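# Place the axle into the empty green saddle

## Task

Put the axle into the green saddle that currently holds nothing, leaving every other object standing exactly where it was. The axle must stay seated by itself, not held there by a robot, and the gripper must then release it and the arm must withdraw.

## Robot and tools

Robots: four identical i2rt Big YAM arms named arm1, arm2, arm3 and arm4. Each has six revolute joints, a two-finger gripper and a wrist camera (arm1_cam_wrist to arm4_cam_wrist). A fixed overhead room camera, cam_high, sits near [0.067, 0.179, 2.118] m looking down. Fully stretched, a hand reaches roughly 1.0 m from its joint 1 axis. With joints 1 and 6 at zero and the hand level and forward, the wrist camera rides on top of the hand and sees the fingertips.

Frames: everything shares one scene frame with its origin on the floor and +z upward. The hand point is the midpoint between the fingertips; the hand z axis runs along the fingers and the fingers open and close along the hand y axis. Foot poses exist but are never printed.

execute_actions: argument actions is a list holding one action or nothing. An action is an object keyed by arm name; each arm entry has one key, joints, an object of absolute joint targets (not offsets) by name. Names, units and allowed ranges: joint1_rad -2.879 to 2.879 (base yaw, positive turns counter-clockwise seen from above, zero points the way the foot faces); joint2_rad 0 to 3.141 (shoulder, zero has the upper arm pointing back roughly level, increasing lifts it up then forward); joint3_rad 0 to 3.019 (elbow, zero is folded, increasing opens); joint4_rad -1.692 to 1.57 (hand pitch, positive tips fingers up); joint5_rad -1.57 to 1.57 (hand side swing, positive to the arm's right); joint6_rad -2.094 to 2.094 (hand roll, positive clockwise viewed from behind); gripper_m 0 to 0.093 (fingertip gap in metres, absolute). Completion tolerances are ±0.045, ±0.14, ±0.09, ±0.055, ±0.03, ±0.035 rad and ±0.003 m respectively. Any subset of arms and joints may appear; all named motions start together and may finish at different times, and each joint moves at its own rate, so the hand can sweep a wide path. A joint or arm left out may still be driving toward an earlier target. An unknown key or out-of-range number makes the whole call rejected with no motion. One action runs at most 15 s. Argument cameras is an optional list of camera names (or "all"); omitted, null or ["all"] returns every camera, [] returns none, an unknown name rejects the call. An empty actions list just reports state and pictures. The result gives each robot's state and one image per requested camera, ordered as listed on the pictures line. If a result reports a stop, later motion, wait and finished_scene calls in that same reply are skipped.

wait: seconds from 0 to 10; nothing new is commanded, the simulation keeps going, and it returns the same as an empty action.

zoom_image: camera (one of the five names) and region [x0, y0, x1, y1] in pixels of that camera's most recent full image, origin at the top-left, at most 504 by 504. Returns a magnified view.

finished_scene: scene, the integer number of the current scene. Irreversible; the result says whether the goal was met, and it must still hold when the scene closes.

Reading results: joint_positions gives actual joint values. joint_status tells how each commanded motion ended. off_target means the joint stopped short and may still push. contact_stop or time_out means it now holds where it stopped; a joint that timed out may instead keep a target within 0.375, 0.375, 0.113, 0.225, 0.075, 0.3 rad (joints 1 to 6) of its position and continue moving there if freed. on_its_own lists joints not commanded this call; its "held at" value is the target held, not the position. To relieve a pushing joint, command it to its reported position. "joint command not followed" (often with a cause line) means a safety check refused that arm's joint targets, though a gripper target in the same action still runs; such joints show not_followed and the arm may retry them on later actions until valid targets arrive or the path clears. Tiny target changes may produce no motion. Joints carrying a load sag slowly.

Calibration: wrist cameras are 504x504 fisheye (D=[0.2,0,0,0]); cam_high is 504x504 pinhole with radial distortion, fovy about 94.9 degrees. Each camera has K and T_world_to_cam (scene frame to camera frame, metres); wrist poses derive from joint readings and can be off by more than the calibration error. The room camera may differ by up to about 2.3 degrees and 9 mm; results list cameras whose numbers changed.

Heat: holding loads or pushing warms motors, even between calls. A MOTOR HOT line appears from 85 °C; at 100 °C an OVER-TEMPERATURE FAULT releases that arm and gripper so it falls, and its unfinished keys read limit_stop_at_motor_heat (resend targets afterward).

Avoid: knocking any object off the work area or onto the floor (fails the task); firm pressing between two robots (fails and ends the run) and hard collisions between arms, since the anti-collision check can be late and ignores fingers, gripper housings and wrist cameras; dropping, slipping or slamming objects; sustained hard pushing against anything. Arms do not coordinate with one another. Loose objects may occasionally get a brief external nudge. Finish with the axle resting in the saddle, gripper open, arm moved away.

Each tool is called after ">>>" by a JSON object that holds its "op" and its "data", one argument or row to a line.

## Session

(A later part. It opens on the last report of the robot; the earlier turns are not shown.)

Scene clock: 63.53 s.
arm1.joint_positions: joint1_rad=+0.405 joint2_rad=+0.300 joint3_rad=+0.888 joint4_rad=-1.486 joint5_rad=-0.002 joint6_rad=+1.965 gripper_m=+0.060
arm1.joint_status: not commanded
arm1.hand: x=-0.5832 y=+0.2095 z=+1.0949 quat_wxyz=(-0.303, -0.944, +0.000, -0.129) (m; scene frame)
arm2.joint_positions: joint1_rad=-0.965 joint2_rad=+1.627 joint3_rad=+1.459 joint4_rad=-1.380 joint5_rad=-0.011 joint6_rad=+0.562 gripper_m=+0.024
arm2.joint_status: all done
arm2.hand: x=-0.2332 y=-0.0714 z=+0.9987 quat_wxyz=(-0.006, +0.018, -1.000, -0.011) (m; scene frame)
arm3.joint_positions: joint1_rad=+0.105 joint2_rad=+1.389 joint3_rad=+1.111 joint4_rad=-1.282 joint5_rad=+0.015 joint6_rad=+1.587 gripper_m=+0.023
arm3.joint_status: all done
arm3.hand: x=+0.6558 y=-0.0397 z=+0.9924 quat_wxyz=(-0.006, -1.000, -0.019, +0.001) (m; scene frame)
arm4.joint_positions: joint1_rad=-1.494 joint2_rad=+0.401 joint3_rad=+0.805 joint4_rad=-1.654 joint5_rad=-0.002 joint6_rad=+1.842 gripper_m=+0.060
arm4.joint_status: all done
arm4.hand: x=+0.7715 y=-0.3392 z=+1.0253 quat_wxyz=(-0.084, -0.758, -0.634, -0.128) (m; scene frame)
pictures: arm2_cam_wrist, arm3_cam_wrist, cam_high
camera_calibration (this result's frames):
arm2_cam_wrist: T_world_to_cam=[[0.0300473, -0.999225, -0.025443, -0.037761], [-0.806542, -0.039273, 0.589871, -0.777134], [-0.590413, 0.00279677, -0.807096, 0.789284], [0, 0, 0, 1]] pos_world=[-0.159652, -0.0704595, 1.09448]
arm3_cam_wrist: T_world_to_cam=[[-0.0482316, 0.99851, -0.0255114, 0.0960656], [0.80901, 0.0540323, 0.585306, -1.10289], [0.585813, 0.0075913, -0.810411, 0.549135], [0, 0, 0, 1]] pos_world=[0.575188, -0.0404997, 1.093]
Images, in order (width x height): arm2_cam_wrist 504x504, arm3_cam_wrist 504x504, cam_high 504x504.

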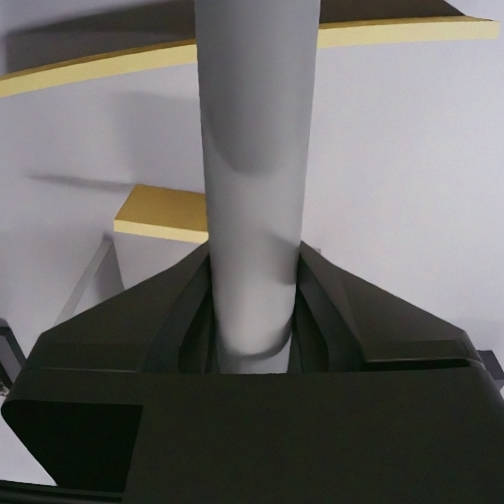

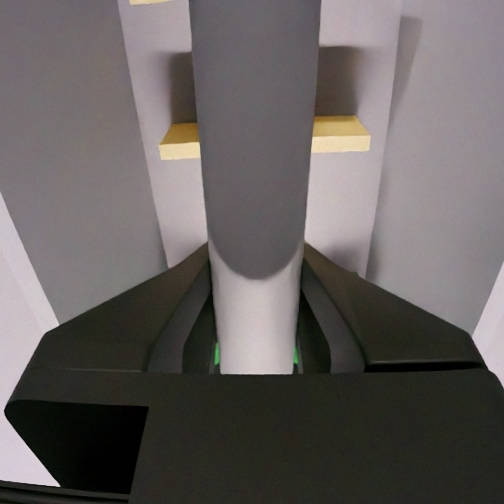

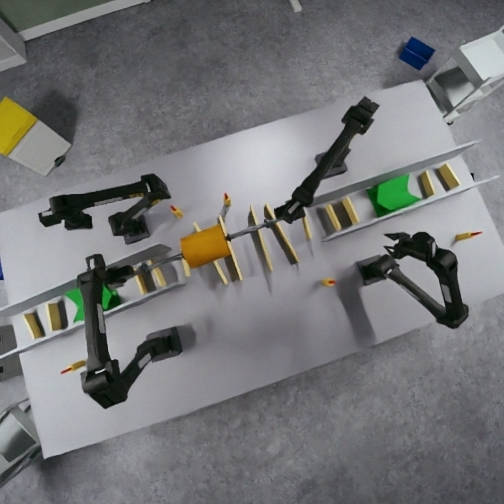

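>>> {"op": "execute_actions", "data": {
  "actions": [
    {"arm2":{"joints":{"joint1_rad":-0.745,"joint2_rad":1.42,"joint3_rad":1.255,"joint4_rad":-1.35,"joint6_rad":0.813}},"arm3":{"joints":{"joint1_rad":-0.222,"joint2_rad":1.385,"joint3_rad":1.19,"joint4_rad":-1.281,"joint6_rad":1.297}}}
  ],
  "cameras": ["arm2_cam_wrist"]
}}

>>> {"op": "execute_actions", "data": {
  "actions": [
    {"arm2":{"joints":{"joint1_rad":-0.455,"joint2_rad":1.235,"joint3_rad":1.08,"joint4_rad":-1.358,"joint6_rad":1.11}},"arm3":{"joints":{"joint1_rad":-0.497,"joint2_rad":1.52,"joint3_rad":1.355,"joint4_rad":-1.294,"joint6_rad":1.03}}}
  ],
  "cameras": ["arm2_cam_wrist","cam_high"]
}}

Scene clock: 65.50 s.
arm1.joint_positions: joint1_rad=+0.405 joint2_rad=+0.300 joint3_rad=+0.888 joint4_rad=-1.486 joint5_rad=-0.002 joint6_rad=+1.965 gripper_m=+0.060
arm1.joint_status: not commanded
arm1.hand: x=-0.5832 y=+0.2095 z=+1.0949 quat_wxyz=(-0.303, -0.944, +0.000, -0.129) (m; scene frame)
arm2.joint_positions: joint1_rad=-0.733 joint2_rad=+1.444 joint3_rad=+1.234 joint4_rad=-1.345 joint5_rad=-0.011 joint6_rad=+0.816 gripper_m=+0.024
arm2.joint_status: all done
arm2.hand: x=-0.3584 y=-0.0403 z=+0.9929 quat_wxyz=(-0.001, +0.007, -1.000, -0.009) (m; scene frame)
arm3.joint_positions: joint1_rad=-0.223 joint2_rad=+1.389 joint3_rad=+1.111 joint4_rad=-1.277 joint5_rad=+0.007 joint6_rad=+1.282 gripper_m=+0.023
arm3.joint_status: all done
arm3.hand: x=+0.5306 y=-0.0261 z=+0.9907 quat_wxyz=(-0.007, -1.000, -0.007, -0.001) (m; scene frame)
arm4.joint_positions: joint1_rad=-1.494 joint2_rad=+0.401 joint3_rad=+0.805 joint4_rad=-1.654 joint5_rad=-0.002 joint6_rad=+1.842 gripper_m=+0.060
arm4.joint_status: not commanded
arm4.hand: x=+0.7715 y=-0.3392 z=+1.0253 quat_wxyz=(-0.084, -0.758, -0.634, -0.128) (m; scene frame)
pictures: arm2_cam_wrist
camera_calibration (this result's frames):
arm2_cam_wrist: T_world_to_cam=[[0.00810994, -0.99971, -0.0226822, -0.0136823], [-0.800807, -0.0200776, 0.598586, -0.879298], [-0.598868, 0.0133096, -0.800737, 0.701711], [0, 0, 0, 1]] pos_world=[-0.283805, -0.040672, 1.08791]
Images, in order (width x height): arm2_cam_wrist 504x504.

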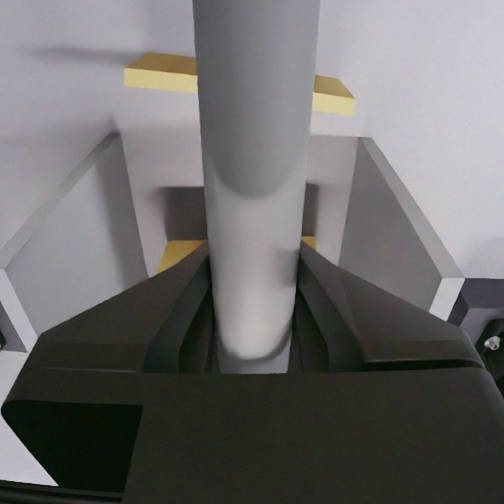

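Scene clock: 66.57 s.
arm1.joint_positions: joint1_rad=+0.405 joint2_rad=+0.300 joint3_rad=+0.888 joint4_rad=-1.486 joint5_rad=-0.002 joint6_rad=+1.965 gripper_m=+0.060
arm1.joint_status: not commanded
arm1.hand: x=-0.5832 y=+0.2095 z=+1.0949 quat_wxyz=(-0.303, -0.944, +0.000, -0.129) (m; scene frame)
arm2.joint_positions: joint1_rad=-0.447 joint2_rad=+1.254 joint3_rad=+1.055 joint4_rad=-1.356 joint5_rad=-0.012 joint6_rad=+1.113 gripper_m=+0.024
arm2.joint_status: all done
arm2.hand: x=-0.4890 y=-0.0379 z=+0.9939 quat_wxyz=(+0.002, +0.001, -1.000, -0.010) (m; scene frame)
arm3.joint_positions: joint1_rad=-0.499 joint2_rad=+1.543 joint3_rad=+1.274 joint4_rad=-1.280 joint5_rad=+0.004 joint6_rad=+1.014 gripper_m=+0.023
arm3.joint_status: all done
arm3.hand: x=+0.4002 y=-0.0353 z=+0.9882 quat_wxyz=(-0.008, -1.000, -0.003, +0.001) (m; scene frame)
arm4.joint_positions: joint1_rad=-1.494 joint2_rad=+0.401 joint3_rad=+0.805 joint4_rad=-1.654 joint5_rad=-0.002 joint6_rad=+1.842 gripper_m=+0.060
arm4.joint_status: not commanded
arm4.hand: x=+0.7715 y=-0.3392 z=+1.0253 quat_wxyz=(-0.084, -0.758, -0.634, -0.128) (m; scene frame)
pictures: arm2_cam_wrist, cam_high
camera_calibration (this result's frames):
arm2_cam_wrist: T_world_to_cam=[[-0.00378877, -0.999713, -0.0236576, -0.0150588], [-0.797173, -0.0112637, 0.603646, -0.98733], [-0.603739, 0.0211463, -0.796902, 0.618338], [0, 0, 0, 1]] pos_world=[-0.413815, -0.039251, 1.0884]
Images, in order (width x height): arm2_cam_wrist 504x504, cam_high 504x504.

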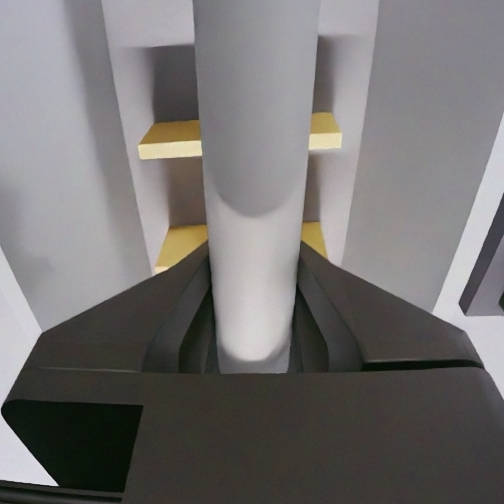

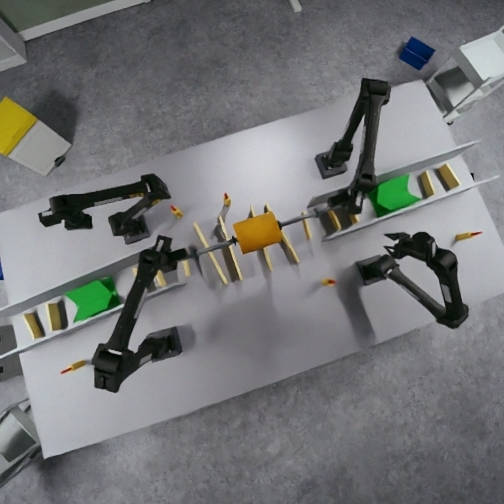

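>>> {"op": "execute_actions", "data": {
  "actions": [
    {"arm2":{"joints":{"joint1_rad":-0.072,"joint2_rad":1.165,"joint3_rad":1.022,"joint4_rad":-1.373,"joint6_rad":1.494}},"arm3":{"joints":{"joint1_rad":-0.718,"joint2_rad":1.705,"joint3_rad":1.59,"joint4_rad":-1.345,"joint6_rad":0.815}},"arm1":{"joints":{"joint1_rad":0.38,"joint2_rad":0.8,"joint3_rad":1.1,"joint4_rad":-1.66}}}
  ],
  "cameras": []
}}

>>> {"op": "execute_actions", "data": {
  "actions": [
    {"arm2":{"joints":{"joint1_rad":0.322,"joint2_rad":1.215,"joint3_rad":1.10,"joint4_rad":-1.365,"joint6_rad":1.89}},"arm3":{"joints":{"joint1_rad":-0.872,"joint2_rad":1.95,"joint3_rad":1.955,"joint4_rad":-1.46,"joint6_rad":0.66}}}
  ],
  "cameras": ["arm2_cam_wrist","cam_high","arm1_cam_wrist"]
}}

Scene clock: 69.20 s.
arm1.joint_positions: joint1_rad=+0.387 joint2_rad=+0.810 joint3_rad=+1.075 joint4_rad=-1.647 joint5_rad=-0.002 joint6_rad=+1.966 gripper_m=+0.060
arm1.joint_status: all done
arm1.hand: x=-0.5585 y=+0.1401 z=+1.0784 quat_wxyz=(-0.086, -0.996, +0.009, -0.038) (m; scene frame)
arm2.joint_positions: joint1_rad=-0.076 joint2_rad=+1.189 joint3_rad=+0.995 joint4_rad=-1.372 joint5_rad=-0.013 joint6_rad=+1.483 gripper_m=+0.024
arm2.joint_status: all done
arm2.hand: x=-0.6148 y=-0.0310 z=+0.9918 quat_wxyz=(+0.006, +0.002, -1.000, -0.003) (m; scene frame)
arm3.joint_positions: joint1_rad=-0.718 joint2_rad=+1.730 joint3_rad=+1.499 joint4_rad=-1.337 joint5_rad=-0.002 joint6_rad=+0.790 gripper_m=+0.023
arm3.joint_status: joint3_rad time_out (moved +0.225 of +0.316); the others done
arm3.on_its_own: joint3_rad reads +1.499 and still pushes toward +1.590 since a time_out
arm3.hand: x=+0.2750 y=-0.0243 z=+0.9832 quat_wxyz=(-0.002, -1.000, -0.006, -0.006) (m; scene frame)
arm4.joint_positions: joint1_rad=-1.494 joint2_rad=+0.401 joint3_rad=+0.805 joint4_rad=-1.654 joint5_rad=-0.002 joint6_rad=+1.842 gripper_m=+0.060
arm4.joint_status: not commanded
arm4.hand: x=+0.7715 y=-0.3392 z=+1.0253 quat_wxyz=(-0.084, -0.758, -0.634, -0.128) (m; scene frame)
pictures: none
No camera images: the call's "cameras" was empty. Leave "cameras" out to get every camera's image.

not run: a stop came earlier in this reply.

>>> {"op": "execute_actions", "data": {
  "actions": [
    {"arm2":{"joints":{"joint1_rad":0.328,"joint2_rad":1.215,"joint3_rad":1.10,"joint4_rad":-1.365,"joint6_rad":1.89}},"arm3":{"joints":{"joint1_rad":-0.872,"joint2_rad":1.955,"joint3_rad":1.965,"joint4_rad":-1.46,"joint6_rad":0.665}}}
  ],
  "cameras": ["arm2_cam_wrist","cam_high","arm1_cam_wrist"]
}}

Scene clock: 72.40 s.
arm1.joint_positions: joint1_rad=+0.387 joint2_rad=+0.810 joint3_rad=+1.075 joint4_rad=-1.647 joint5_rad=-0.002 joint6_rad=+1.966 gripper_m=+0.060
arm1.joint_status: not commanded
arm1.hand: x=-0.5585 y=+0.1401 z=+1.0784 quat_wxyz=(-0.086, -0.996, +0.009, -0.038) (m; scene frame)
arm2.joint_positions: joint1_rad=+0.321 joint2_rad=+1.226 joint3_rad=+1.016 joint4_rad=-1.359 joint5_rad=-0.014 joint6_rad=+1.875 gripper_m=+0.024
arm2.joint_status: all done
arm2.hand: x=-0.7437 y=-0.0346 z=+0.9885 quat_wxyz=(+0.007, +0.004, -1.000, +0.001) (m; scene frame)
arm3.joint_positions: joint1_rad=-0.870 joint2_rad=+1.994 joint3_rad=+1.869 joint4_rad=-1.453 joint5_rad=-0.006 joint6_rad=+0.633 gripper_m=+0.023
arm3.joint_status: joint3_rad time_out (moved +0.370 of +0.466); the others done
arm3.on_its_own: joint3_rad reads +1.869 and still pushes toward +1.965 since a time_out
arm3.hand: x=+0.1474 y=-0.0230 z=+0.9761 quat_wxyz=(+0.000, -1.000, -0.008, -0.011) (m; scene frame)
arm4.joint_positions: joint1_rad=-1.494 joint2_rad=+0.401 joint3_rad=+0.805 joint4_rad=-1.654 joint5_rad=-0.002 joint6_rad=+1.842 gripper_m=+0.060
arm4.joint_status: not commanded
arm4.hand: x=+0.7715 y=-0.3392 z=+1.0253 quat_wxyz=(-0.084, -0.758, -0.634, -0.128) (m; scene frame)
pictures: arm1_cam_wrist, arm2_cam_wrist, cam_high
camera_calibration (this result's frames):
arm1_cam_wrist: T_world_to_cam=[[0.0190023, 0.986044, -0.1654, 0.0487094], [0.753656, 0.0945795, 0.650428, -0.290858], [0.656994, -0.137014, -0.741341, 1.30823], [0, 0, 0, 1]] pos_world=[-0.641215, 0.158725, 1.16708]
arm2_cam_wrist: T_world_to_cam=[[0.00263708, -0.999994, -0.0021975, -0.0293401], [-0.791275, -0.00343034, 0.61145, -1.1901], [-0.611454, 0.000126383, -0.79128, 0.448226], [0, 0, 0, 1]] pos_world=[-0.667551, -0.033479, 1.08229]
Images, in order (width x height): arm1_cam_wrist 504x504, arm2_cam_wrist 504x504, cam_high 504x504.

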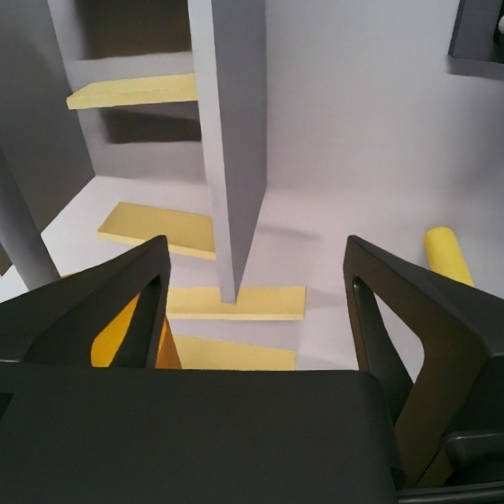

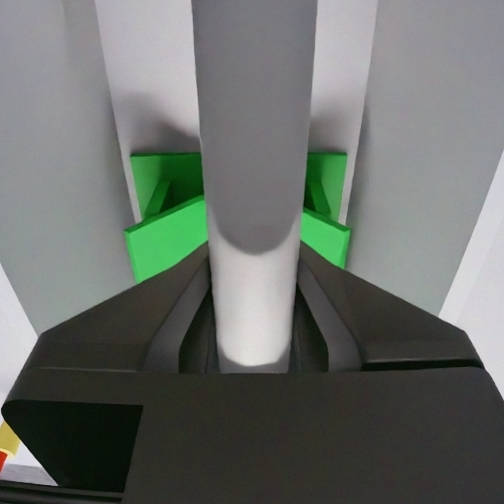

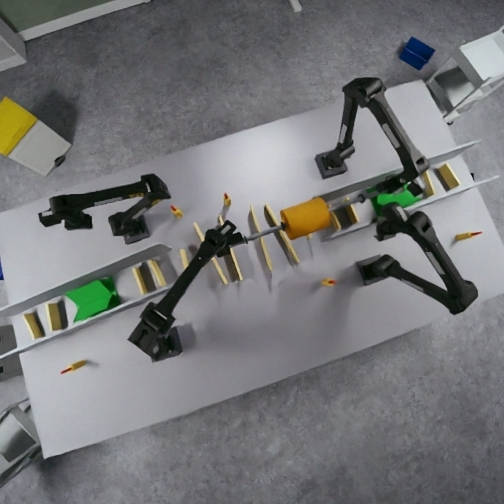

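>>> {"op": "execute_actions", "data": {
  "actions": [
    {"arm1":{"joints":{"joint2_rad":1.40,"joint3_rad":1.61,"joint4_rad":-1.66,"joint6_rad":1.91}}}
  ],
  "cameras": ["arm1_cam_wrist"]
}}

Scene clock: 74.10 s.
arm1.joint_positions: joint1_rad=+0.387 joint2_rad=+1.407 joint3_rad=+1.561 joint4_rad=-1.654 joint5_rad=-0.002 joint6_rad=+1.925 gripper_m=+0.060
arm1.joint_status: all done
arm1.hand: x=-0.4861 y=-0.0432 z=+1.0962 quat_wxyz=(-0.031, -0.999, -0.011, -0.015) (m; scene frame)
arm2.joint_positions: joint1_rad=+0.321 joint2_rad=+1.226 joint3_rad=+1.016 joint4_rad=-1.359 joint5_rad=-0.014 joint6_rad=+1.875 gripper_m=+0.024
arm2.joint_status: not commanded
arm2.hand: x=-0.7437 y=-0.0346 z=+0.9885 quat_wxyz=(+0.007, +0.004, -1.000, +0.001) (m; scene frame)
arm3.joint_positions: joint1_rad=-0.870 joint2_rad=+1.994 joint3_rad=+1.869 joint4_rad=-1.453 joint5_rad=-0.006 joint6_rad=+0.633 gripper_m=+0.023
arm3.joint_status: not commanded
arm3.on_its_own: joint3_rad reads +1.869 and still pushes toward +1.965 since a time_out
arm3.hand: x=+0.1474 y=-0.0230 z=+0.9761 quat_wxyz=(+0.000, -1.000, -0.008, -0.011) (m; scene frame)
arm4.joint_positions: joint1_rad=-1.494 joint2_rad=+0.401 joint3_rad=+0.805 joint4_rad=-1.654 joint5_rad=-0.002 joint6_rad=+1.842 gripper_m=+0.060
arm4.joint_status: not commanded
arm4.hand: x=+0.7715 y=-0.3392 z=+1.0253 quat_wxyz=(-0.084, -0.758, -0.634, -0.128) (m; scene frame)
pictures: arm1_cam_wrist
camera_calibration (this result's frames):
arm1_cam_wrist: T_world_to_cam=[[-0.0271435, 0.997981, -0.0574219, 0.0907365], [0.78148, 0.0570046, 0.62132, -0.29589], [0.623339, -0.0280093, -0.78145, 1.28102], [0, 0, 0, 1]] pos_world=[-0.564814, -0.0378058, 1.1901]
Images, in order (width x height): arm1_cam_wrist 504x504.

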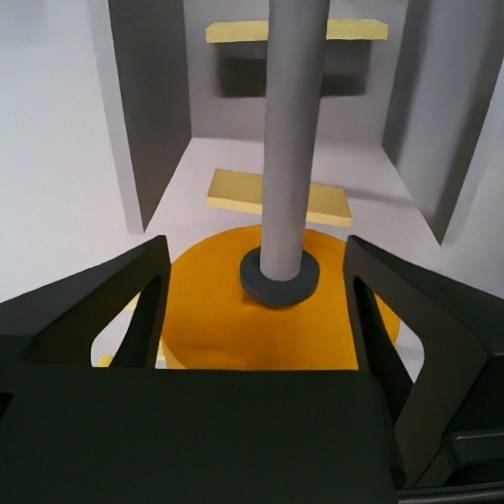

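>>> {"op": "execute_actions", "data": {
  "actions": [
    {"arm1":{"joints":{"joint1_rad":0.375,"joint2_rad":1.395,"joint3_rad":1.46,"joint4_rad":-1.62}}}
  ],
  "cameras": []
}}

>>> {"op": "execute_actions", "data": {
  "actions": [
    {"arm1":{"joints":{"joint3_rad":1.255,"joint4_rad":-1.41}}}
  ],
  "cameras": ["arm1_cam_wrist"]
}}

Scene clock: 75.13 s.
arm1.joint_positions: joint1_rad=+0.382 joint2_rad=+1.401 joint3_rad=+1.450 joint4_rad=-1.633 joint5_rad=-0.002 joint6_rad=+1.925 gripper_m=+0.060
arm1.joint_status: all done
arm1.hand: x=-0.4944 y=-0.0263 z=+1.0561 quat_wxyz=(+0.007, -1.000, -0.009, +0.000) (m; scene frame)
arm2.joint_positions: joint1_rad=+0.321 joint2_rad=+1.226 joint3_rad=+1.016 joint4_rad=-1.359 joint5_rad=-0.014 joint6_rad=+1.875 gripper_m=+0.024
arm2.joint_status: not commanded
arm2.hand: x=-0.7437 y=-0.0346 z=+0.9885 quat_wxyz=(+0.007, +0.004, -1.000, +0.001) (m; scene frame)
arm3.joint_positions: joint1_rad=-0.870 joint2_rad=+1.994 joint3_rad=+1.869 joint4_rad=-1.453 joint5_rad=-0.006 joint6_rad=+0.633 gripper_m=+0.023
arm3.joint_status: not commanded
arm3.on_its_own: joint3_rad reads +1.869 and still pushes toward +1.965 since a time_out
arm3.hand: x=+0.1474 y=-0.0230 z=+0.9761 quat_wxyz=(+0.000, -1.000, -0.008, -0.011) (m; scene frame)
arm4.joint_positions: joint1_rad=-1.494 joint2_rad=+0.401 joint3_rad=+0.805 joint4_rad=-1.654 joint5_rad=-0.002 joint6_rad=+1.842 gripper_m=+0.060
arm4.joint_status: not commanded
arm4.hand: x=+0.7715 y=-0.3392 z=+1.0253 quat_wxyz=(-0.084, -0.758, -0.634, -0.128) (m; scene frame)
pictures: none
No camera images: the call's "cameras" was empty. Leave "cameras" out to get every camera's image.

Scene clock: 76.10 s.
arm1.joint_positions: joint1_rad=+0.382 joint2_rad=+1.399 joint3_rad=+1.246 joint4_rad=-1.424 joint5_rad=-0.002 joint6_rad=+1.925 gripper_m=+0.060
arm1.joint_status: all done
arm1.hand: x=-0.4953 y=-0.0232 z=+0.9789 quat_wxyz=(+0.004, -1.000, -0.009, -0.001) (m; scene frame)
arm2.joint_positions: joint1_rad=+0.321 joint2_rad=+1.226 joint3_rad=+1.016 joint4_rad=-1.359 joint5_rad=-0.014 joint6_rad=+1.875 gripper_m=+0.024
arm2.joint_status: not commanded
arm2.hand: x=-0.7437 y=-0.0346 z=+0.9885 quat_wxyz=(+0.007, +0.004, -1.000, +0.001) (m; scene frame)
arm3.joint_positions: joint1_rad=-0.870 joint2_rad=+1.994 joint3_rad=+1.869 joint4_rad=-1.453 joint5_rad=-0.006 joint6_rad=+0.633 gripper_m=+0.023
arm3.joint_status: not commanded
arm3.on_its_own: joint3_rad reads +1.869 and still pushes toward +1.965 since a time_out
arm3.hand: x=+0.1474 y=-0.0230 z=+0.9761 quat_wxyz=(+0.000, -1.000, -0.008, -0.011) (m; scene frame)
arm4.joint_positions: joint1_rad=-1.494 joint2_rad=+0.401 joint3_rad=+0.805 joint4_rad=-1.654 joint5_rad=-0.002 joint6_rad=+1.842 gripper_m=+0.060
arm4.joint_status: not commanded
arm4.hand: x=+0.7715 y=-0.3392 z=+1.0253 quat_wxyz=(-0.084, -0.758, -0.634, -0.128) (m; scene frame)
pictures: arm1_cam_wrist
camera_calibration (this result's frames):
arm1_cam_wrist: T_world_to_cam=[[-0.0242549, 0.999599, 0.0146126, -0.00530245], [0.798779, 0.0105886, 0.601531, -0.190127], [0.601136, 0.0262624, -0.798715, 1.20287], [0, 0, 0, 1]] pos_world=[-0.571346, -0.0242767, 1.07519]
Images, in order (width x height): arm1_cam_wrist 504x504.

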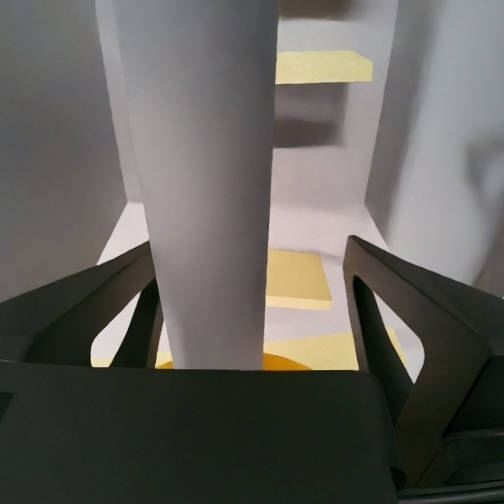

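>>> {"op": "execute_actions", "data": {
  "actions": [
    {"arm1":{"joints":{"joint1_rad":0.362,"joint2_rad":1.435,"joint3_rad":1.33,"joint4_rad":-1.42}}}
  ],
  "cameras": ["arm1_cam_wrist"]
}}

Scene clock: 77.00 s.
arm1.joint_positions: joint1_rad=+0.368 joint2_rad=+1.420 joint3_rad=+1.283 joint4_rad=-1.424 joint5_rad=-0.002 joint6_rad=+1.925 gripper_m=+0.060
arm1.joint_status: all done
arm1.hand: x=-0.4964 y=-0.0374 z=+0.9850 quat_wxyz=(-0.003, -1.000, -0.002, -0.004) (m; scene frame)
arm2.joint_positions: joint1_rad=+0.321 joint2_rad=+1.226 joint3_rad=+1.016 joint4_rad=-1.359 joint5_rad=-0.014 joint6_rad=+1.875 gripper_m=+0.024
arm2.joint_status: not commanded
arm2.hand: x=-0.7437 y=-0.0346 z=+0.9885 quat_wxyz=(+0.007, +0.004, -1.000, +0.001) (m; scene frame)
arm3.joint_positions: joint1_rad=-0.870 joint2_rad=+1.994 joint3_rad=+1.869 joint4_rad=-1.453 joint5_rad=-0.006 joint6_rad=+0.633 gripper_m=+0.023
arm3.joint_status: not commanded
arm3.on_its_own: joint3_rad reads +1.869 and still pushes toward +1.965 since a time_out
arm3.hand: x=+0.1474 y=-0.0230 z=+0.9761 quat_wxyz=(+0.000, -1.000, -0.008, -0.011) (m; scene frame)
arm4.joint_positions: joint1_rad=-1.494 joint2_rad=+0.401 joint3_rad=+0.805 joint4_rad=-1.654 joint5_rad=-0.002 joint6_rad=+1.842 gripper_m=+0.060
arm4.joint_status: not commanded
arm4.hand: x=+0.7715 y=-0.3392 z=+1.0253 quat_wxyz=(-0.084, -0.758, -0.634, -0.128) (m; scene frame)
pictures: arm1_cam_wrist
camera_calibration (this result's frames):
arm1_cam_wrist: T_world_to_cam=[[-0.00935257, 0.999956, -0.000752709, 0.031309], [0.795403, 0.00789558, 0.606029, -0.198954], [0.606008, 0.00506922, -0.795442, 1.20711], [0, 0, 0, 1]] pos_world=[-0.572979, -0.0358559, 1.08078]
Images, in order (width x height): arm1_cam_wrist 504x504.

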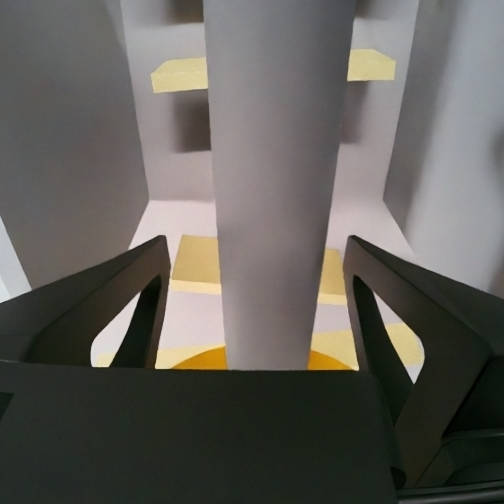

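>>> {"op": "execute_actions", "data": {
  "actions": [
    {"arm1":{"joints":{"gripper_m":0}}}
  ],
  "cameras": []
}}

>>> {"op": "execute_actions", "data": {
  "actions": [
    {"arm1":{"joints":{"joint2_rad":1.375,"joint3_rad":1.368}},"arm2":{"joints":{"joint2_rad":1.222,"joint3_rad":1.04}},"arm3":{"joints":{"joint3_rad":1.94}}}
  ],
  "cameras": []
}}

>>> {"op": "execute_actions", "data": {
  "actions": [
    {"arm2":{"joints":{"gripper_m":0.065}}}
  ],
  "cameras": ["arm1_cam_wrist"]
}}

>>> {"op": "execute_actions", "data": {
  "actions": [
    {"arm2":{"joints":{"joint2_rad":1.195,"joint3_rad":1.31,"joint4_rad":-1.64}}}
  ],
  "cameras": []
}}

>>> {"op": "execute_actions", "data": {
  "actions": [
    {"arm2":{"joints":{"joint2_rad":0.75,"joint3_rad":0.93}}}
  ],
  "cameras": []
}}

>>> {"op": "execute_actions", "data": {
  "actions": [
    {"arm2":{"joints":{"joint1_rad":-1.033,"joint6_rad":0.515,"joint3_rad":1.1}}}
  ],
  "cameras": []
}}

>>> {"op": "execute_actions", "data": {
  "actions": [
    {"arm2":{"joints":{"joint2_rad":1.96,"joint3_rad":2.2,"joint4_rad":-1.66}}}
  ],
  "cameras": ["arm2_cam_wrist","cam_high"]
}}

Scene clock: 78.17 s.
arm1.joint_positions: joint1_rad=+0.368 joint2_rad=+1.420 joint3_rad=+1.283 joint4_rad=-1.431 joint5_rad=-0.006 joint6_rad=+1.924 gripper_m=+0.022
arm1.joint_status: gripper_m off_target (ended at +0.022, target +0.000)
arm1.hand: x=-0.4961 y=-0.0355 z=+0.9847 quat_wxyz=(+0.001, -1.000, -0.003, -0.005) (m; scene frame)
arm2.joint_positions: joint1_rad=+0.321 joint2_rad=+1.226 joint3_rad=+1.016 joint4_rad=-1.365 joint5_rad=-0.013 joint6_rad=+1.875 gripper_m=+0.024
arm2.joint_status: not commanded
arm2.hand: x=-0.7432 y=-0.0359 z=+0.9885 quat_wxyz=(+0.006, +0.004, -1.000, +0.004) (m; scene frame)
arm3.joint_positions: joint1_rad=-0.870 joint2_rad=+1.994 joint3_rad=+1.869 joint4_rad=-1.453 joint5_rad=-0.008 joint6_rad=+0.633 gripper_m=+0.023
arm3.joint_status: not commanded
arm3.on_its_own: joint3_rad reads +1.869 and still pushes toward +1.965 since a time_out
arm3.hand: x=+0.1478 y=-0.0235 z=+0.9761 quat_wxyz=(-0.001, -1.000, -0.008, -0.011) (m; scene frame)
arm4.joint_positions: joint1_rad=-1.494 joint2_rad=+0.401 joint3_rad=+0.805 joint4_rad=-1.654 joint5_rad=-0.002 joint6_rad=+1.842 gripper_m=+0.060
arm4.joint_status: not commanded
arm4.hand: x=+0.7715 y=-0.3392 z=+1.0253 quat_wxyz=(-0.084, -0.758, -0.634, -0.128) (m; scene frame)
pictures: none
No camera images: the call's "cameras" was empty. Leave "cameras" out to get every camera's image.

Scene clock: 78.73 s.
arm1.joint_positions: joint1_rad=+0.368 joint2_rad=+1.418 joint3_rad=+1.285 joint4_rad=-1.431 joint5_rad=-0.006 joint6_rad=+1.924 gripper_m=+0.022
arm1.joint_status: all done
arm1.hand: x=-0.4960 y=-0.0358 z=+0.9864 quat_wxyz=(-0.001, -1.000, -0.003, -0.006) (m; scene frame)
arm2.joint_positions: joint1_rad=+0.321 joint2_rad=+1.226 joint3_rad=+1.016 joint4_rad=-1.365 joint5_rad=-0.013 joint6_rad=+1.875 gripper_m=+0.024
arm2.joint_status: all done
arm2.hand: x=-0.7432 y=-0.0359 z=+0.9885 quat_wxyz=(+0.006, +0.004, -1.000, +0.004) (m; scene frame)
arm3.joint_positions: joint1_rad=-0.870 joint2_rad=+1.994 joint3_rad=+1.869 joint4_rad=-1.453 joint5_rad=-0.008 joint6_rad=+0.633 gripper_m=+0.023
arm3.joint_status: all done
arm3.hand: x=+0.1478 y=-0.0235 z=+0.9761 quat_wxyz=(-0.001, -1.000, -0.008, -0.011) (m; scene frame)
arm4.joint_positions: joint1_rad=-1.494 joint2_rad=+0.401 joint3_rad=+0.805 joint4_rad=-1.654 joint5_rad=-0.002 joint6_rad=+1.842 gripper_m=+0.060
arm4.joint_status: not commanded
arm4.hand: x=+0.7715 y=-0.3392 z=+1.0253 quat_wxyz=(-0.084, -0.758, -0.634, -0.128) (m; scene frame)
pictures: none
No camera images: the call's "cameras" was empty. Leave "cameras" out to get every camera's image.

Scene clock: 79.37 s.
arm1.joint_positions: joint1_rad=+0.368 joint2_rad=+1.418 joint3_rad=+1.285 joint4_rad=-1.431 joint5_rad=-0.005 joint6_rad=+1.924 gripper_m=+0.022
arm1.joint_status: not commanded
arm1.hand: x=-0.4961 y=-0.0358 z=+0.9864 quat_wxyz=(-0.001, -1.000, -0.003, -0.005) (m; scene frame)
arm2.joint_positions: joint1_rad=+0.321 joint2_rad=+1.226 joint3_rad=+1.016 joint4_rad=-1.365 joint5_rad=-0.004 joint6_rad=+1.879 gripper_m=+0.065
arm2.joint_status: all done
arm2.hand: x=-0.7417 y=-0.0355 z=+0.9885 quat_wxyz=(+0.002, +0.002, -1.000, +0.002) (m; scene frame)
arm3.joint_positions: joint1_rad=-0.870 joint2_rad=+1.994 joint3_rad=+1.869 joint4_rad=-1.453 joint5_rad=-0.008 joint6_rad=+0.633 gripper_m=+0.023
arm3.joint_status: not commanded
arm3.hand: x=+0.1478 y=-0.0235 z=+0.9761 quat_wxyz=(-0.001, -1.000, -0.008, -0.011) (m; scene frame)
arm4.joint_positions: joint1_rad=-1.494 joint2_rad=+0.401 joint3_rad=+0.805 joint4_rad=-1.654 joint5_rad=-0.002 joint6_rad=+1.842 gripper_m=+0.060
arm4.joint_status: not commanded
arm4.hand: x=+0.7715 y=-0.3392 z=+1.0253 quat_wxyz=(-0.084, -0.758, -0.634, -0.128) (m; scene frame)
pictures: arm1_cam_wrist
camera_calibration (this result's frames):
arm1_cam_wrist: T_world_to_cam=[[-0.0105429, 0.999937, 0.00376672, 0.0246879], [0.793958, 0.00608107, 0.607942, -0.202739], [0.607881, 0.0094001, -0.793972, 1.20774], [0, 0, 0, 1]] pos_world=[-0.572935, -0.0348064, 1.08207]
Images, in order (width x height): arm1_cam_wrist 504x504.

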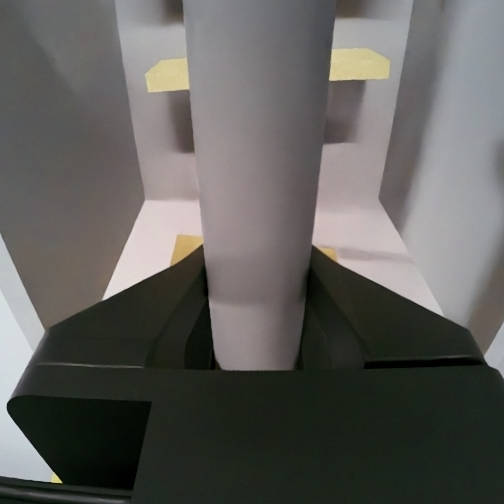

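Scene clock: 80.37 s.
arm1.joint_positions: joint1_rad=+0.368 joint2_rad=+1.418 joint3_rad=+1.285 joint4_rad=-1.431 joint5_rad=-0.005 joint6_rad=+1.924 gripper_m=+0.022
arm1.joint_status: not commanded
arm1.hand: x=-0.4961 y=-0.0358 z=+0.9864 quat_wxyz=(-0.001, -1.000, -0.003, -0.005) (m; scene frame)
arm2.joint_positions: joint1_rad=+0.321 joint2_rad=+1.189 joint3_rad=+1.273 joint4_rad=-1.630 joint5_rad=-0.004 joint6_rad=+1.880 gripper_m=+0.065
arm2.joint_status: all done
arm2.hand: x=-0.7416 y=-0.0354 z=+1.0971 quat_wxyz=(+0.006, +0.002, -1.000, -0.011) (m; scene frame)
arm3.joint_positions: joint1_rad=-0.870 joint2_rad=+1.994 joint3_rad=+1.869 joint4_rad=-1.453 joint5_rad=-0.008 joint6_rad=+0.633 gripper_m=+0.023
arm3.joint_status: not commanded
arm3.hand: x=+0.1478 y=-0.0235 z=+0.9761 quat_wxyz=(-0.001, -1.000, -0.008, -0.011) (m; scene frame)
arm4.joint_positions: joint1_rad=-1.494 joint2_rad=+0.401 joint3_rad=+0.805 joint4_rad=-1.654 joint5_rad=-0.002 joint6_rad=+1.842 gripper_m=+0.060
arm4.joint_status: not commanded
arm4.hand: x=+0.7715 y=-0.3392 z=+1.0253 quat_wxyz=(-0.084, -0.758, -0.634, -0.128) (m; scene frame)
pictures: none
No camera images: the call's "cameras" was empty. Leave "cameras" out to get every camera's image.

Scene clock: 81.47 s.
arm1.joint_positions: joint1_rad=+0.368 joint2_rad=+1.418 joint3_rad=+1.285 joint4_rad=-1.431 joint5_rad=-0.005 joint6_rad=+1.924 gripper_m=+0.022
arm1.joint_status: not commanded
arm1.hand: x=-0.4961 y=-0.0358 z=+0.9864 quat_wxyz=(-0.001, -1.000, -0.003, -0.005) (m; scene frame)
arm2.joint_positions: joint1_rad=+0.321 joint2_rad=+0.744 joint3_rad=+0.938 joint4_rad=-1.635 joint5_rad=-0.004 joint6_rad=+1.881 gripper_m=+0.065
arm2.joint_status: all done
arm2.hand: x=-0.7002 y=-0.1638 z=+1.0707 quat_wxyz=(+0.022, +0.001, -0.998, -0.061) (m; scene frame)
arm3.joint_positions: joint1_rad=-0.870 joint2_rad=+1.994 joint3_rad=+1.869 joint4_rad=-1.453 joint5_rad=-0.008 joint6_rad=+0.633 gripper_m=+0.023
arm3.joint_status: not commanded
arm3.hand: x=+0.1478 y=-0.0235 z=+0.9761 quat_wxyz=(-0.001, -1.000, -0.008, -0.011) (m; scene frame)
arm4.joint_positions: joint1_rad=-1.494 joint2_rad=+0.401 joint3_rad=+0.805 joint4_rad=-1.654 joint5_rad=-0.002 joint6_rad=+1.842 gripper_m=+0.060
arm4.joint_status: not commanded
arm4.hand: x=+0.7715 y=-0.3392 z=+1.0253 quat_wxyz=(-0.084, -0.758, -0.634, -0.128) (m; scene frame)
pictures: none
No camera images: the call's "cameras" was empty. Leave "cameras" out to get every camera's image.

Scene clock: 83.53 s.
arm1.joint_positions: joint1_rad=+0.368 joint2_rad=+1.418 joint3_rad=+1.285 joint4_rad=-1.431 joint5_rad=-0.005 joint6_rad=+1.924 gripper_m=+0.022
arm1.joint_status: not commanded
arm1.hand: x=-0.4961 y=-0.0358 z=+0.9864 quat_wxyz=(-0.001, -1.000, -0.003, -0.005) (m; scene frame)
arm2.joint_positions: joint1_rad=-1.021 joint2_rad=+0.747 joint3_rad=+1.061 joint4_rad=-1.635 joint5_rad=-0.002 joint6_rad=+0.526 gripper_m=+0.065
arm2.joint_status: all done
arm2.hand: x=-0.4562 y=-0.2396 z=+1.1213 quat_wxyz=(-0.106, +0.008, -0.992, -0.064) (m; scene frame)
arm3.joint_positions: joint1_rad=-0.870 joint2_rad=+1.994 joint3_rad=+1.869 joint4_rad=-1.453 joint5_rad=-0.008 joint6_rad=+0.633 gripper_m=+0.023
arm3.joint_status: not commanded
arm3.hand: x=+0.1478 y=-0.0235 z=+0.9761 quat_wxyz=(-0.001, -1.000, -0.008, -0.011) (m; scene frame)
arm4.joint_positions: joint1_rad=-1.494 joint2_rad=+0.401 joint3_rad=+0.805 joint4_rad=-1.654 joint5_rad=-0.002 joint6_rad=+1.842 gripper_m=+0.060
arm4.joint_status: not commanded
arm4.hand: x=+0.7715 y=-0.3392 z=+1.0253 quat_wxyz=(-0.084, -0.758, -0.634, -0.128) (m; scene frame)
pictures: none
No camera images: the call's "cameras" was empty. Leave "cameras" out to get every camera's image.

Scene clock: 85.37 s.
arm1.joint_positions: joint1_rad=+0.368 joint2_rad=+1.418 joint3_rad=+1.285 joint4_rad=-1.431 joint5_rad=-0.005 joint6_rad=+1.924 gripper_m=+0.022
arm1.joint_status: not commanded
arm1.hand: x=-0.4961 y=-0.0358 z=+0.9864 quat_wxyz=(-0.001, -1.000, -0.003, -0.005) (m; scene frame)
arm2.joint_positions: joint1_rad=-1.021 joint2_rad=+1.970 joint3_rad=+2.149 joint4_rad=-1.657 joint5_rad=-0.002 joint6_rad=+0.524 gripper_m=+0.065
arm2.joint_status: all done
arm2.hand: x=-0.0998 y=-0.0253 z=+1.0799 quat_wxyz=(-0.039, +0.009, -0.999, -0.024) (m; scene frame)
arm3.joint_positions: joint1_rad=-0.870 joint2_rad=+1.994 joint3_rad=+1.869 joint4_rad=-1.453 joint5_rad=-0.008 joint6_rad=+0.633 gripper_m=+0.023
arm3.joint_status: not commanded
arm3.hand: x=+0.1478 y=-0.0235 z=+0.9761 quat_wxyz=(-0.001, -1.000, -0.008, -0.011) (m; scene frame)
arm4.joint_positions: joint1_rad=-1.494 joint2_rad=+0.401 joint3_rad=+0.805 joint4_rad=-1.654 joint5_rad=-0.002 joint6_rad=+1.842 gripper_m=+0.060
arm4.joint_status: not commanded
arm4.hand: x=+0.7715 y=-0.3392 z=+1.0253 quat_wxyz=(-0.084, -0.758, -0.634, -0.128) (m; scene frame)
pictures: arm2_cam_wrist, cam_high
camera_calibration (this result's frames):
arm2_cam_wrist: T_world_to_cam=[[0.0133515, -0.998551, -0.0521264, 0.0335188], [-0.844206, -0.0391941, 0.534583, -0.659691], [-0.535852, 0.0368679, -0.843507, 0.979095], [0, 0, 0, 1]] pos_world=[-0.0327128, -0.0284829, 1.18028]
Images, in order (width x height): arm2_cam_wrist 504x504, cam_high 504x504.

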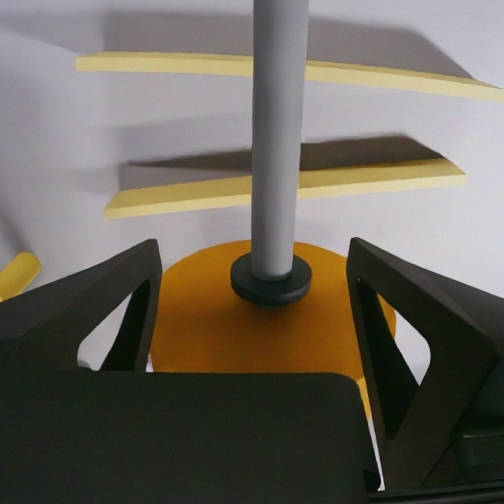

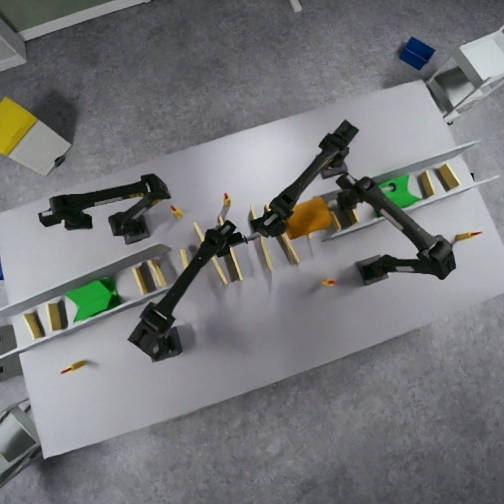

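>>> {"op": "execute_actions", "data": {
  "actions": [
    {"arm2":{"joints":{"joint1_rad":-1.04,"joint2_rad":2.015,"joint3_rad":1.912,"joint4_rad":-1.46}}}
  ],
  "cameras": ["arm2_cam_wrist"]
}}

Scene clock: 86.63 s.
arm1.joint_positions: joint1_rad=+0.368 joint2_rad=+1.418 joint3_rad=+1.285 joint4_rad=-1.431 joint5_rad=-0.005 joint6_rad=+1.924 gripper_m=+0.022
arm1.joint_status: not commanded
arm1.hand: x=-0.4961 y=-0.0358 z=+0.9864 quat_wxyz=(-0.001, -1.000, -0.003, -0.005) (m; scene frame)
arm2.joint_positions: joint1_rad=-1.026 joint2_rad=+2.019 joint3_rad=+1.905 joint4_rad=-1.471 joint5_rad=-0.002 joint6_rad=+0.524 gripper_m=+0.065
arm2.joint_status: all done
arm2.hand: x=-0.1044 y=-0.0316 z=+0.9564 quat_wxyz=(+0.007, +0.006, -1.000, +0.003) (m; scene frame)
arm3.joint_positions: joint1_rad=-0.870 joint2_rad=+1.994 joint3_rad=+1.869 joint4_rad=-1.453 joint5_rad=-0.008 joint6_rad=+0.633 gripper_m=+0.023
arm3.joint_status: not commanded
arm3.hand: x=+0.1478 y=-0.0235 z=+0.9761 quat_wxyz=(-0.001, -1.000, -0.008, -0.011) (m; scene frame)
arm4.joint_positions: joint1_rad=-1.494 joint2_rad=+0.401 joint3_rad=+0.805 joint4_rad=-1.654 joint5_rad=-0.002 joint6_rad=+1.842 gripper_m=+0.060
arm4.joint_status: not commanded
arm4.hand: x=+0.7715 y=-0.3392 z=+1.0253 quat_wxyz=(-0.084, -0.758, -0.634, -0.128) (m; scene frame)
pictures: arm2_cam_wrist
camera_calibration (this result's frames):
arm2_cam_wrist: T_world_to_cam=[[0.0060707, -0.99998, 0.00200965, -0.0317879], [-0.791563, -0.00357736, 0.611077, -0.664318], [-0.611057, -0.00530043, -0.791569, 0.813906], [0, 0, 0, 1]] pos_world=[-0.0283131, -0.0298497, 1.05028]
Images, in order (width x height): arm2_cam_wrist 504x504.

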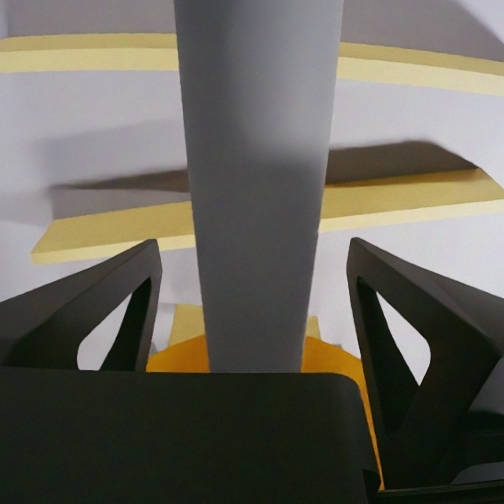

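>>> {"op": "execute_actions", "data": {
  "actions": [
    {"arm2":{"joints":{"gripper_m":0}}}
  ],
  "cameras": []
}}

>>> {"op": "execute_actions", "data": {
  "actions": [
    {"arm2":{"joints":{"joint2_rad":1.97,"joint3_rad":1.98}},"arm1":{"joints":{"joint2_rad":1.385,"joint3_rad":1.35}},"arm3":{"joints":{"joint2_rad":1.985,"joint3_rad":1.9}}}
  ],
  "cameras": []
}}

>>> {"op": "execute_actions", "data": {
  "actions": [
    {"arm3":{"joints":{"gripper_m":0.07}}}
  ],
  "cameras": []
}}

>>> {"op": "execute_actions", "data": {
  "actions": [
    {"arm3":{"joints":{"joint2_rad":1.9,"joint3_rad":2.03,"joint4_rad":-1.65}}}
  ],
  "cameras": []
}}

>>> {"op": "execute_actions", "data": {
  "actions": [
    {"arm1":{"joints":{"joint1_rad":0.068,"joint2_rad":1.303,"joint3_rad":1.25,"joint4_rad":-1.457,"joint6_rad":1.621}},"arm2":{"joints":{"joint1_rad":-0.893,"joint2_rad":1.70,"joint3_rad":1.545,"joint4_rad":-1.35,"joint6_rad":0.672}},"arm3":{"joints":{"joint2_rad":0.6,"joint3_rad":0.9}}}
  ],
  "cameras": ["arm2_cam_wrist","arm1_cam_wrist","cam_high"]
}}

Scene clock: 88.33 s.
arm1.joint_positions: joint1_rad=+0.368 joint2_rad=+1.418 joint3_rad=+1.285 joint4_rad=-1.430 joint5_rad=-0.005 joint6_rad=+1.923 gripper_m=+0.022
arm1.joint_status: not commanded
arm1.hand: x=-0.4960 y=-0.0360 z=+0.9864 quat_wxyz=(-0.001, -1.000, -0.003, -0.006) (m; scene frame)
arm2.joint_positions: joint1_rad=-1.026 joint2_rad=+2.019 joint3_rad=+1.905 joint4_rad=-1.471 joint5_rad=-0.001 joint6_rad=+0.528 gripper_m=+0.022
arm2.joint_status: gripper_m off_target (ended at +0.022, target +0.000)
arm2.hand: x=-0.1041 y=-0.0320 z=+0.9564 quat_wxyz=(+0.006, +0.004, -1.000, +0.004) (m; scene frame)
arm3.joint_positions: joint1_rad=-0.870 joint2_rad=+1.994 joint3_rad=+1.869 joint4_rad=-1.454 joint5_rad=-0.007 joint6_rad=+0.633 gripper_m=+0.023
arm3.joint_status: not commanded
arm3.hand: x=+0.1478 y=-0.0233 z=+0.9761 quat_wxyz=(-0.001, -1.000, -0.008, -0.011) (m; scene frame)
arm4.joint_positions: joint1_rad=-1.494 joint2_rad=+0.401 joint3_rad=+0.805 joint4_rad=-1.654 joint5_rad=-0.002 joint6_rad=+1.842 gripper_m=+0.060
arm4.joint_status: not commanded
arm4.hand: x=+0.7715 y=-0.3392 z=+1.0253 quat_wxyz=(-0.084, -0.758, -0.634, -0.128) (m; scene frame)
pictures: none
No camera images: the call's "cameras" was empty. Leave "cameras" out to get every camera's image.

Scene clock: 88.93 s.
arm1.joint_positions: joint1_rad=+0.368 joint2_rad=+1.418 joint3_rad=+1.285 joint4_rad=-1.430 joint5_rad=-0.005 joint6_rad=+1.923 gripper_m=+0.022
arm1.joint_status: all done
arm1.hand: x=-0.4961 y=-0.0360 z=+0.9864 quat_wxyz=(-0.001, -1.000, -0.003, -0.005) (m; scene frame)
arm2.joint_positions: joint1_rad=-1.026 joint2_rad=+2.016 joint3_rad=+1.905 joint4_rad=-1.470 joint5_rad=-0.001 joint6_rad=+0.528 gripper_m=+0.022
arm2.joint_status: all done
arm2.hand: x=-0.1040 y=-0.0320 z=+0.9580 quat_wxyz=(+0.005, +0.004, -1.000, +0.003) (m; scene frame)
arm3.joint_positions: joint1_rad=-0.870 joint2_rad=+1.994 joint3_rad=+1.869 joint4_rad=-1.454 joint5_rad=-0.007 joint6_rad=+0.633 gripper_m=+0.023
arm3.joint_status: all done
arm3.hand: x=+0.1478 y=-0.0233 z=+0.9761 quat_wxyz=(-0.001, -1.000, -0.008, -0.011) (m; scene frame)
arm4.joint_positions: joint1_rad=-1.494 joint2_rad=+0.401 joint3_rad=+0.805 joint4_rad=-1.654 joint5_rad=-0.002 joint6_rad=+1.842 gripper_m=+0.060
arm4.joint_status: not commanded
arm4.hand: x=+0.7715 y=-0.3392 z=+1.0253 quat_wxyz=(-0.084, -0.758, -0.634, -0.128) (m; scene frame)
pictures: none
No camera images: the call's "cameras" was empty. Leave "cameras" out to get every camera's image.

Scene clock: 89.63 s.
arm1.joint_positions: joint1_rad=+0.368 joint2_rad=+1.418 joint3_rad=+1.285 joint4_rad=-1.430 joint5_rad=-0.003 joint6_rad=+1.923 gripper_m=+0.022
arm1.joint_status: not commanded
arm1.hand: x=-0.4964 y=-0.0361 z=+0.9864 quat_wxyz=(-0.002, -1.000, -0.003, -0.005) (m; scene frame)
arm2.joint_positions: joint1_rad=-1.026 joint2_rad=+2.016 joint3_rad=+1.905 joint4_rad=-1.470 joint5_rad=-0.001 joint6_rad=+0.528 gripper_m=+0.022
arm2.joint_status: not commanded
arm2.hand: x=-0.1040 y=-0.0320 z=+0.9580 quat_wxyz=(+0.005, +0.004, -1.000, +0.003) (m; scene frame)
arm3.joint_positions: joint1_rad=-0.870 joint2_rad=+1.994 joint3_rad=+1.869 joint4_rad=-1.454 joint5_rad=-0.004 joint6_rad=+0.652 gripper_m=+0.070
arm3.joint_status: all done
arm3.hand: x=+0.1475 y=-0.0228 z=+0.9763 quat_wxyz=(+0.001, -1.000, +0.001, -0.010) (m; scene frame)
arm4.joint_positions: joint1_rad=-1.494 joint2_rad=+0.401 joint3_rad=+0.805 joint4_rad=-1.654 joint5_rad=-0.002 joint6_rad=+1.842 gripper_m=+0.060
arm4.joint_status: not commanded
arm4.hand: x=+0.7715 y=-0.3392 z=+1.0253 quat_wxyz=(-0.084, -0.758, -0.634, -0.128) (m; scene frame)
pictures: none
No camera images: the call's "cameras" was empty. Leave "cameras" out to get every camera's image.

Scene clock: 91.17 s.
arm1.joint_positions: joint1_rad=+0.368 joint2_rad=+1.418 joint3_rad=+1.285 joint4_rad=-1.430 joint5_rad=-0.003 joint6_rad=+1.923 gripper_m=+0.022
arm1.joint_status: not commanded
arm1.hand: x=-0.4964 y=-0.0361 z=+0.9864 quat_wxyz=(-0.002, -1.000, -0.003, -0.005) (m; scene frame)
arm2.joint_positions: joint1_rad=-1.026 joint2_rad=+2.016 joint3_rad=+1.905 joint4_rad=-1.470 joint5_rad=-0.001 joint6_rad=+0.528 gripper_m=+0.022
arm2.joint_status: not commanded
arm2.hand: x=-0.1040 y=-0.0320 z=+0.9580 quat_wxyz=(+0.005, +0.004, -1.000, +0.003) (m; scene frame)
arm3.joint_positions: joint1_rad=-0.870 joint2_rad=+1.896 joint3_rad=+1.984 joint4_rad=-1.638 joint5_rad=-0.004 joint6_rad=+0.652 gripper_m=+0.070
arm3.joint_status: all done
arm3.hand: x=+0.1651 y=-0.0085 z=+1.0771 quat_wxyz=(-0.008, -1.000, +0.001, +0.001) (m; scene frame)
arm4.joint_positions: joint1_rad=-1.494 joint2_rad=+0.401 joint3_rad=+0.805 joint4_rad=-1.654 joint5_rad=-0.002 joint6_rad=+1.842 gripper_m=+0.060
arm4.joint_status: not commanded
arm4.hand: x=+0.7715 y=-0.3392 z=+1.0253 quat_wxyz=(-0.084, -0.758, -0.634, -0.128) (m; scene frame)
pictures: none
No camera images: the call's "cameras" was empty. Leave "cameras" out to get every camera's image.

Scene clock: 92.87 s.
arm1.joint_positions: joint1_rad=+0.061 joint2_rad=+1.328 joint3_rad=+1.217 joint4_rad=-1.462 joint5_rad=+0.010 joint6_rad=+1.619 gripper_m=+0.022
arm1.joint_status: all done
arm1.hand: x=-0.6237 y=-0.0259 z=+0.9936 quat_wxyz=(+0.002, -1.000, -0.002, +0.003) (m; scene frame)
arm2.joint_positions: joint1_rad=-0.884 joint2_rad=+1.735 joint3_rad=+1.522 joint4_rad=-1.358 joint5_rad=+0.005 joint6_rad=+0.674 gripper_m=+0.022
arm2.joint_status: all done
arm2.hand: x=-0.2310 y=-0.0223 z=+0.9699 quat_wxyz=(-0.001, +0.002, -1.000, +0.002) (m; scene frame)
arm3.joint_positions: joint1_rad=-0.870 joint2_rad=+0.604 joint3_rad=+0.908 joint4_rad=-1.645 joint5_rad=-0.004 joint6_rad=+0.653 gripper_m=+0.070
arm3.joint_status: all done
arm3.hand: x=+0.5021 y=+0.2476 z=+1.1021 quat_wxyz=(-0.071, -0.994, +0.002, +0.084) (m; scene frame)
arm4.joint_positions: joint1_rad=-1.494 joint2_rad=+0.401 joint3_rad=+0.805 joint4_rad=-1.654 joint5_rad=-0.002 joint6_rad=+1.842 gripper_m=+0.060
arm4.joint_status: not commanded
arm4.hand: x=+0.7715 y=-0.3392 z=+1.0253 quat_wxyz=(-0.084, -0.758, -0.634, -0.128) (m; scene frame)
pictures: arm1_cam_wrist, arm2_cam_wrist, cam_high
camera_calibration (this result's frames):
arm1_cam_wrist: T_world_to_cam=[[-0.00856012, 0.999907, 0.0106608, 0.0078022], [0.804232, 0.000548484, 0.594315, -0.0860027], [0.594253, 0.0136612, -0.804162, 1.29262], [0, 0, 0, 1]] pos_world=[-0.698914, -0.0254131, 1.09051]
arm2_cam_wrist: T_world_to_cam=[[-0.001521, -0.999999, 0.000404288, -0.0219064], [-0.801424, 0.00146077, 0.598095, -0.7623], [-0.598095, 0.000585699, -0.801425, 0.759902], [0, 0, 0, 1]] pos_world=[-0.156465, -0.0212379, 1.06494]
Images, in order (width x height): arm1_cam_wrist 504x504, arm2_cam_wrist 504x504, cam_high 504x504.

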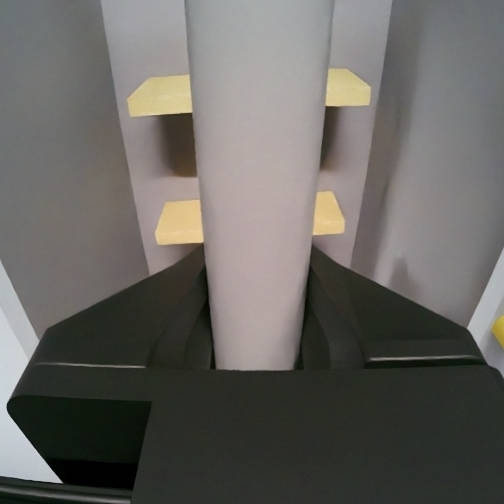

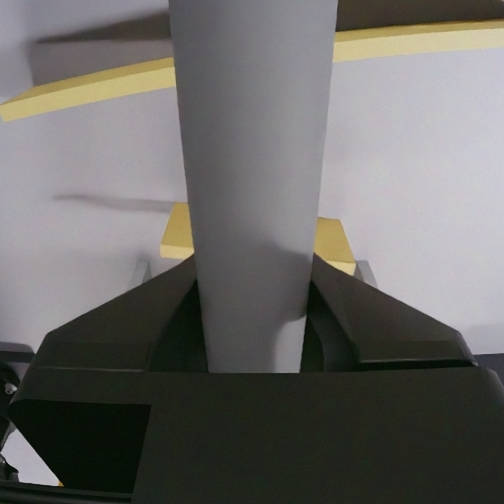

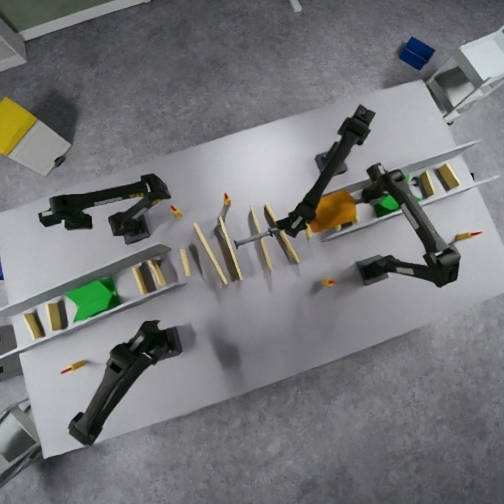

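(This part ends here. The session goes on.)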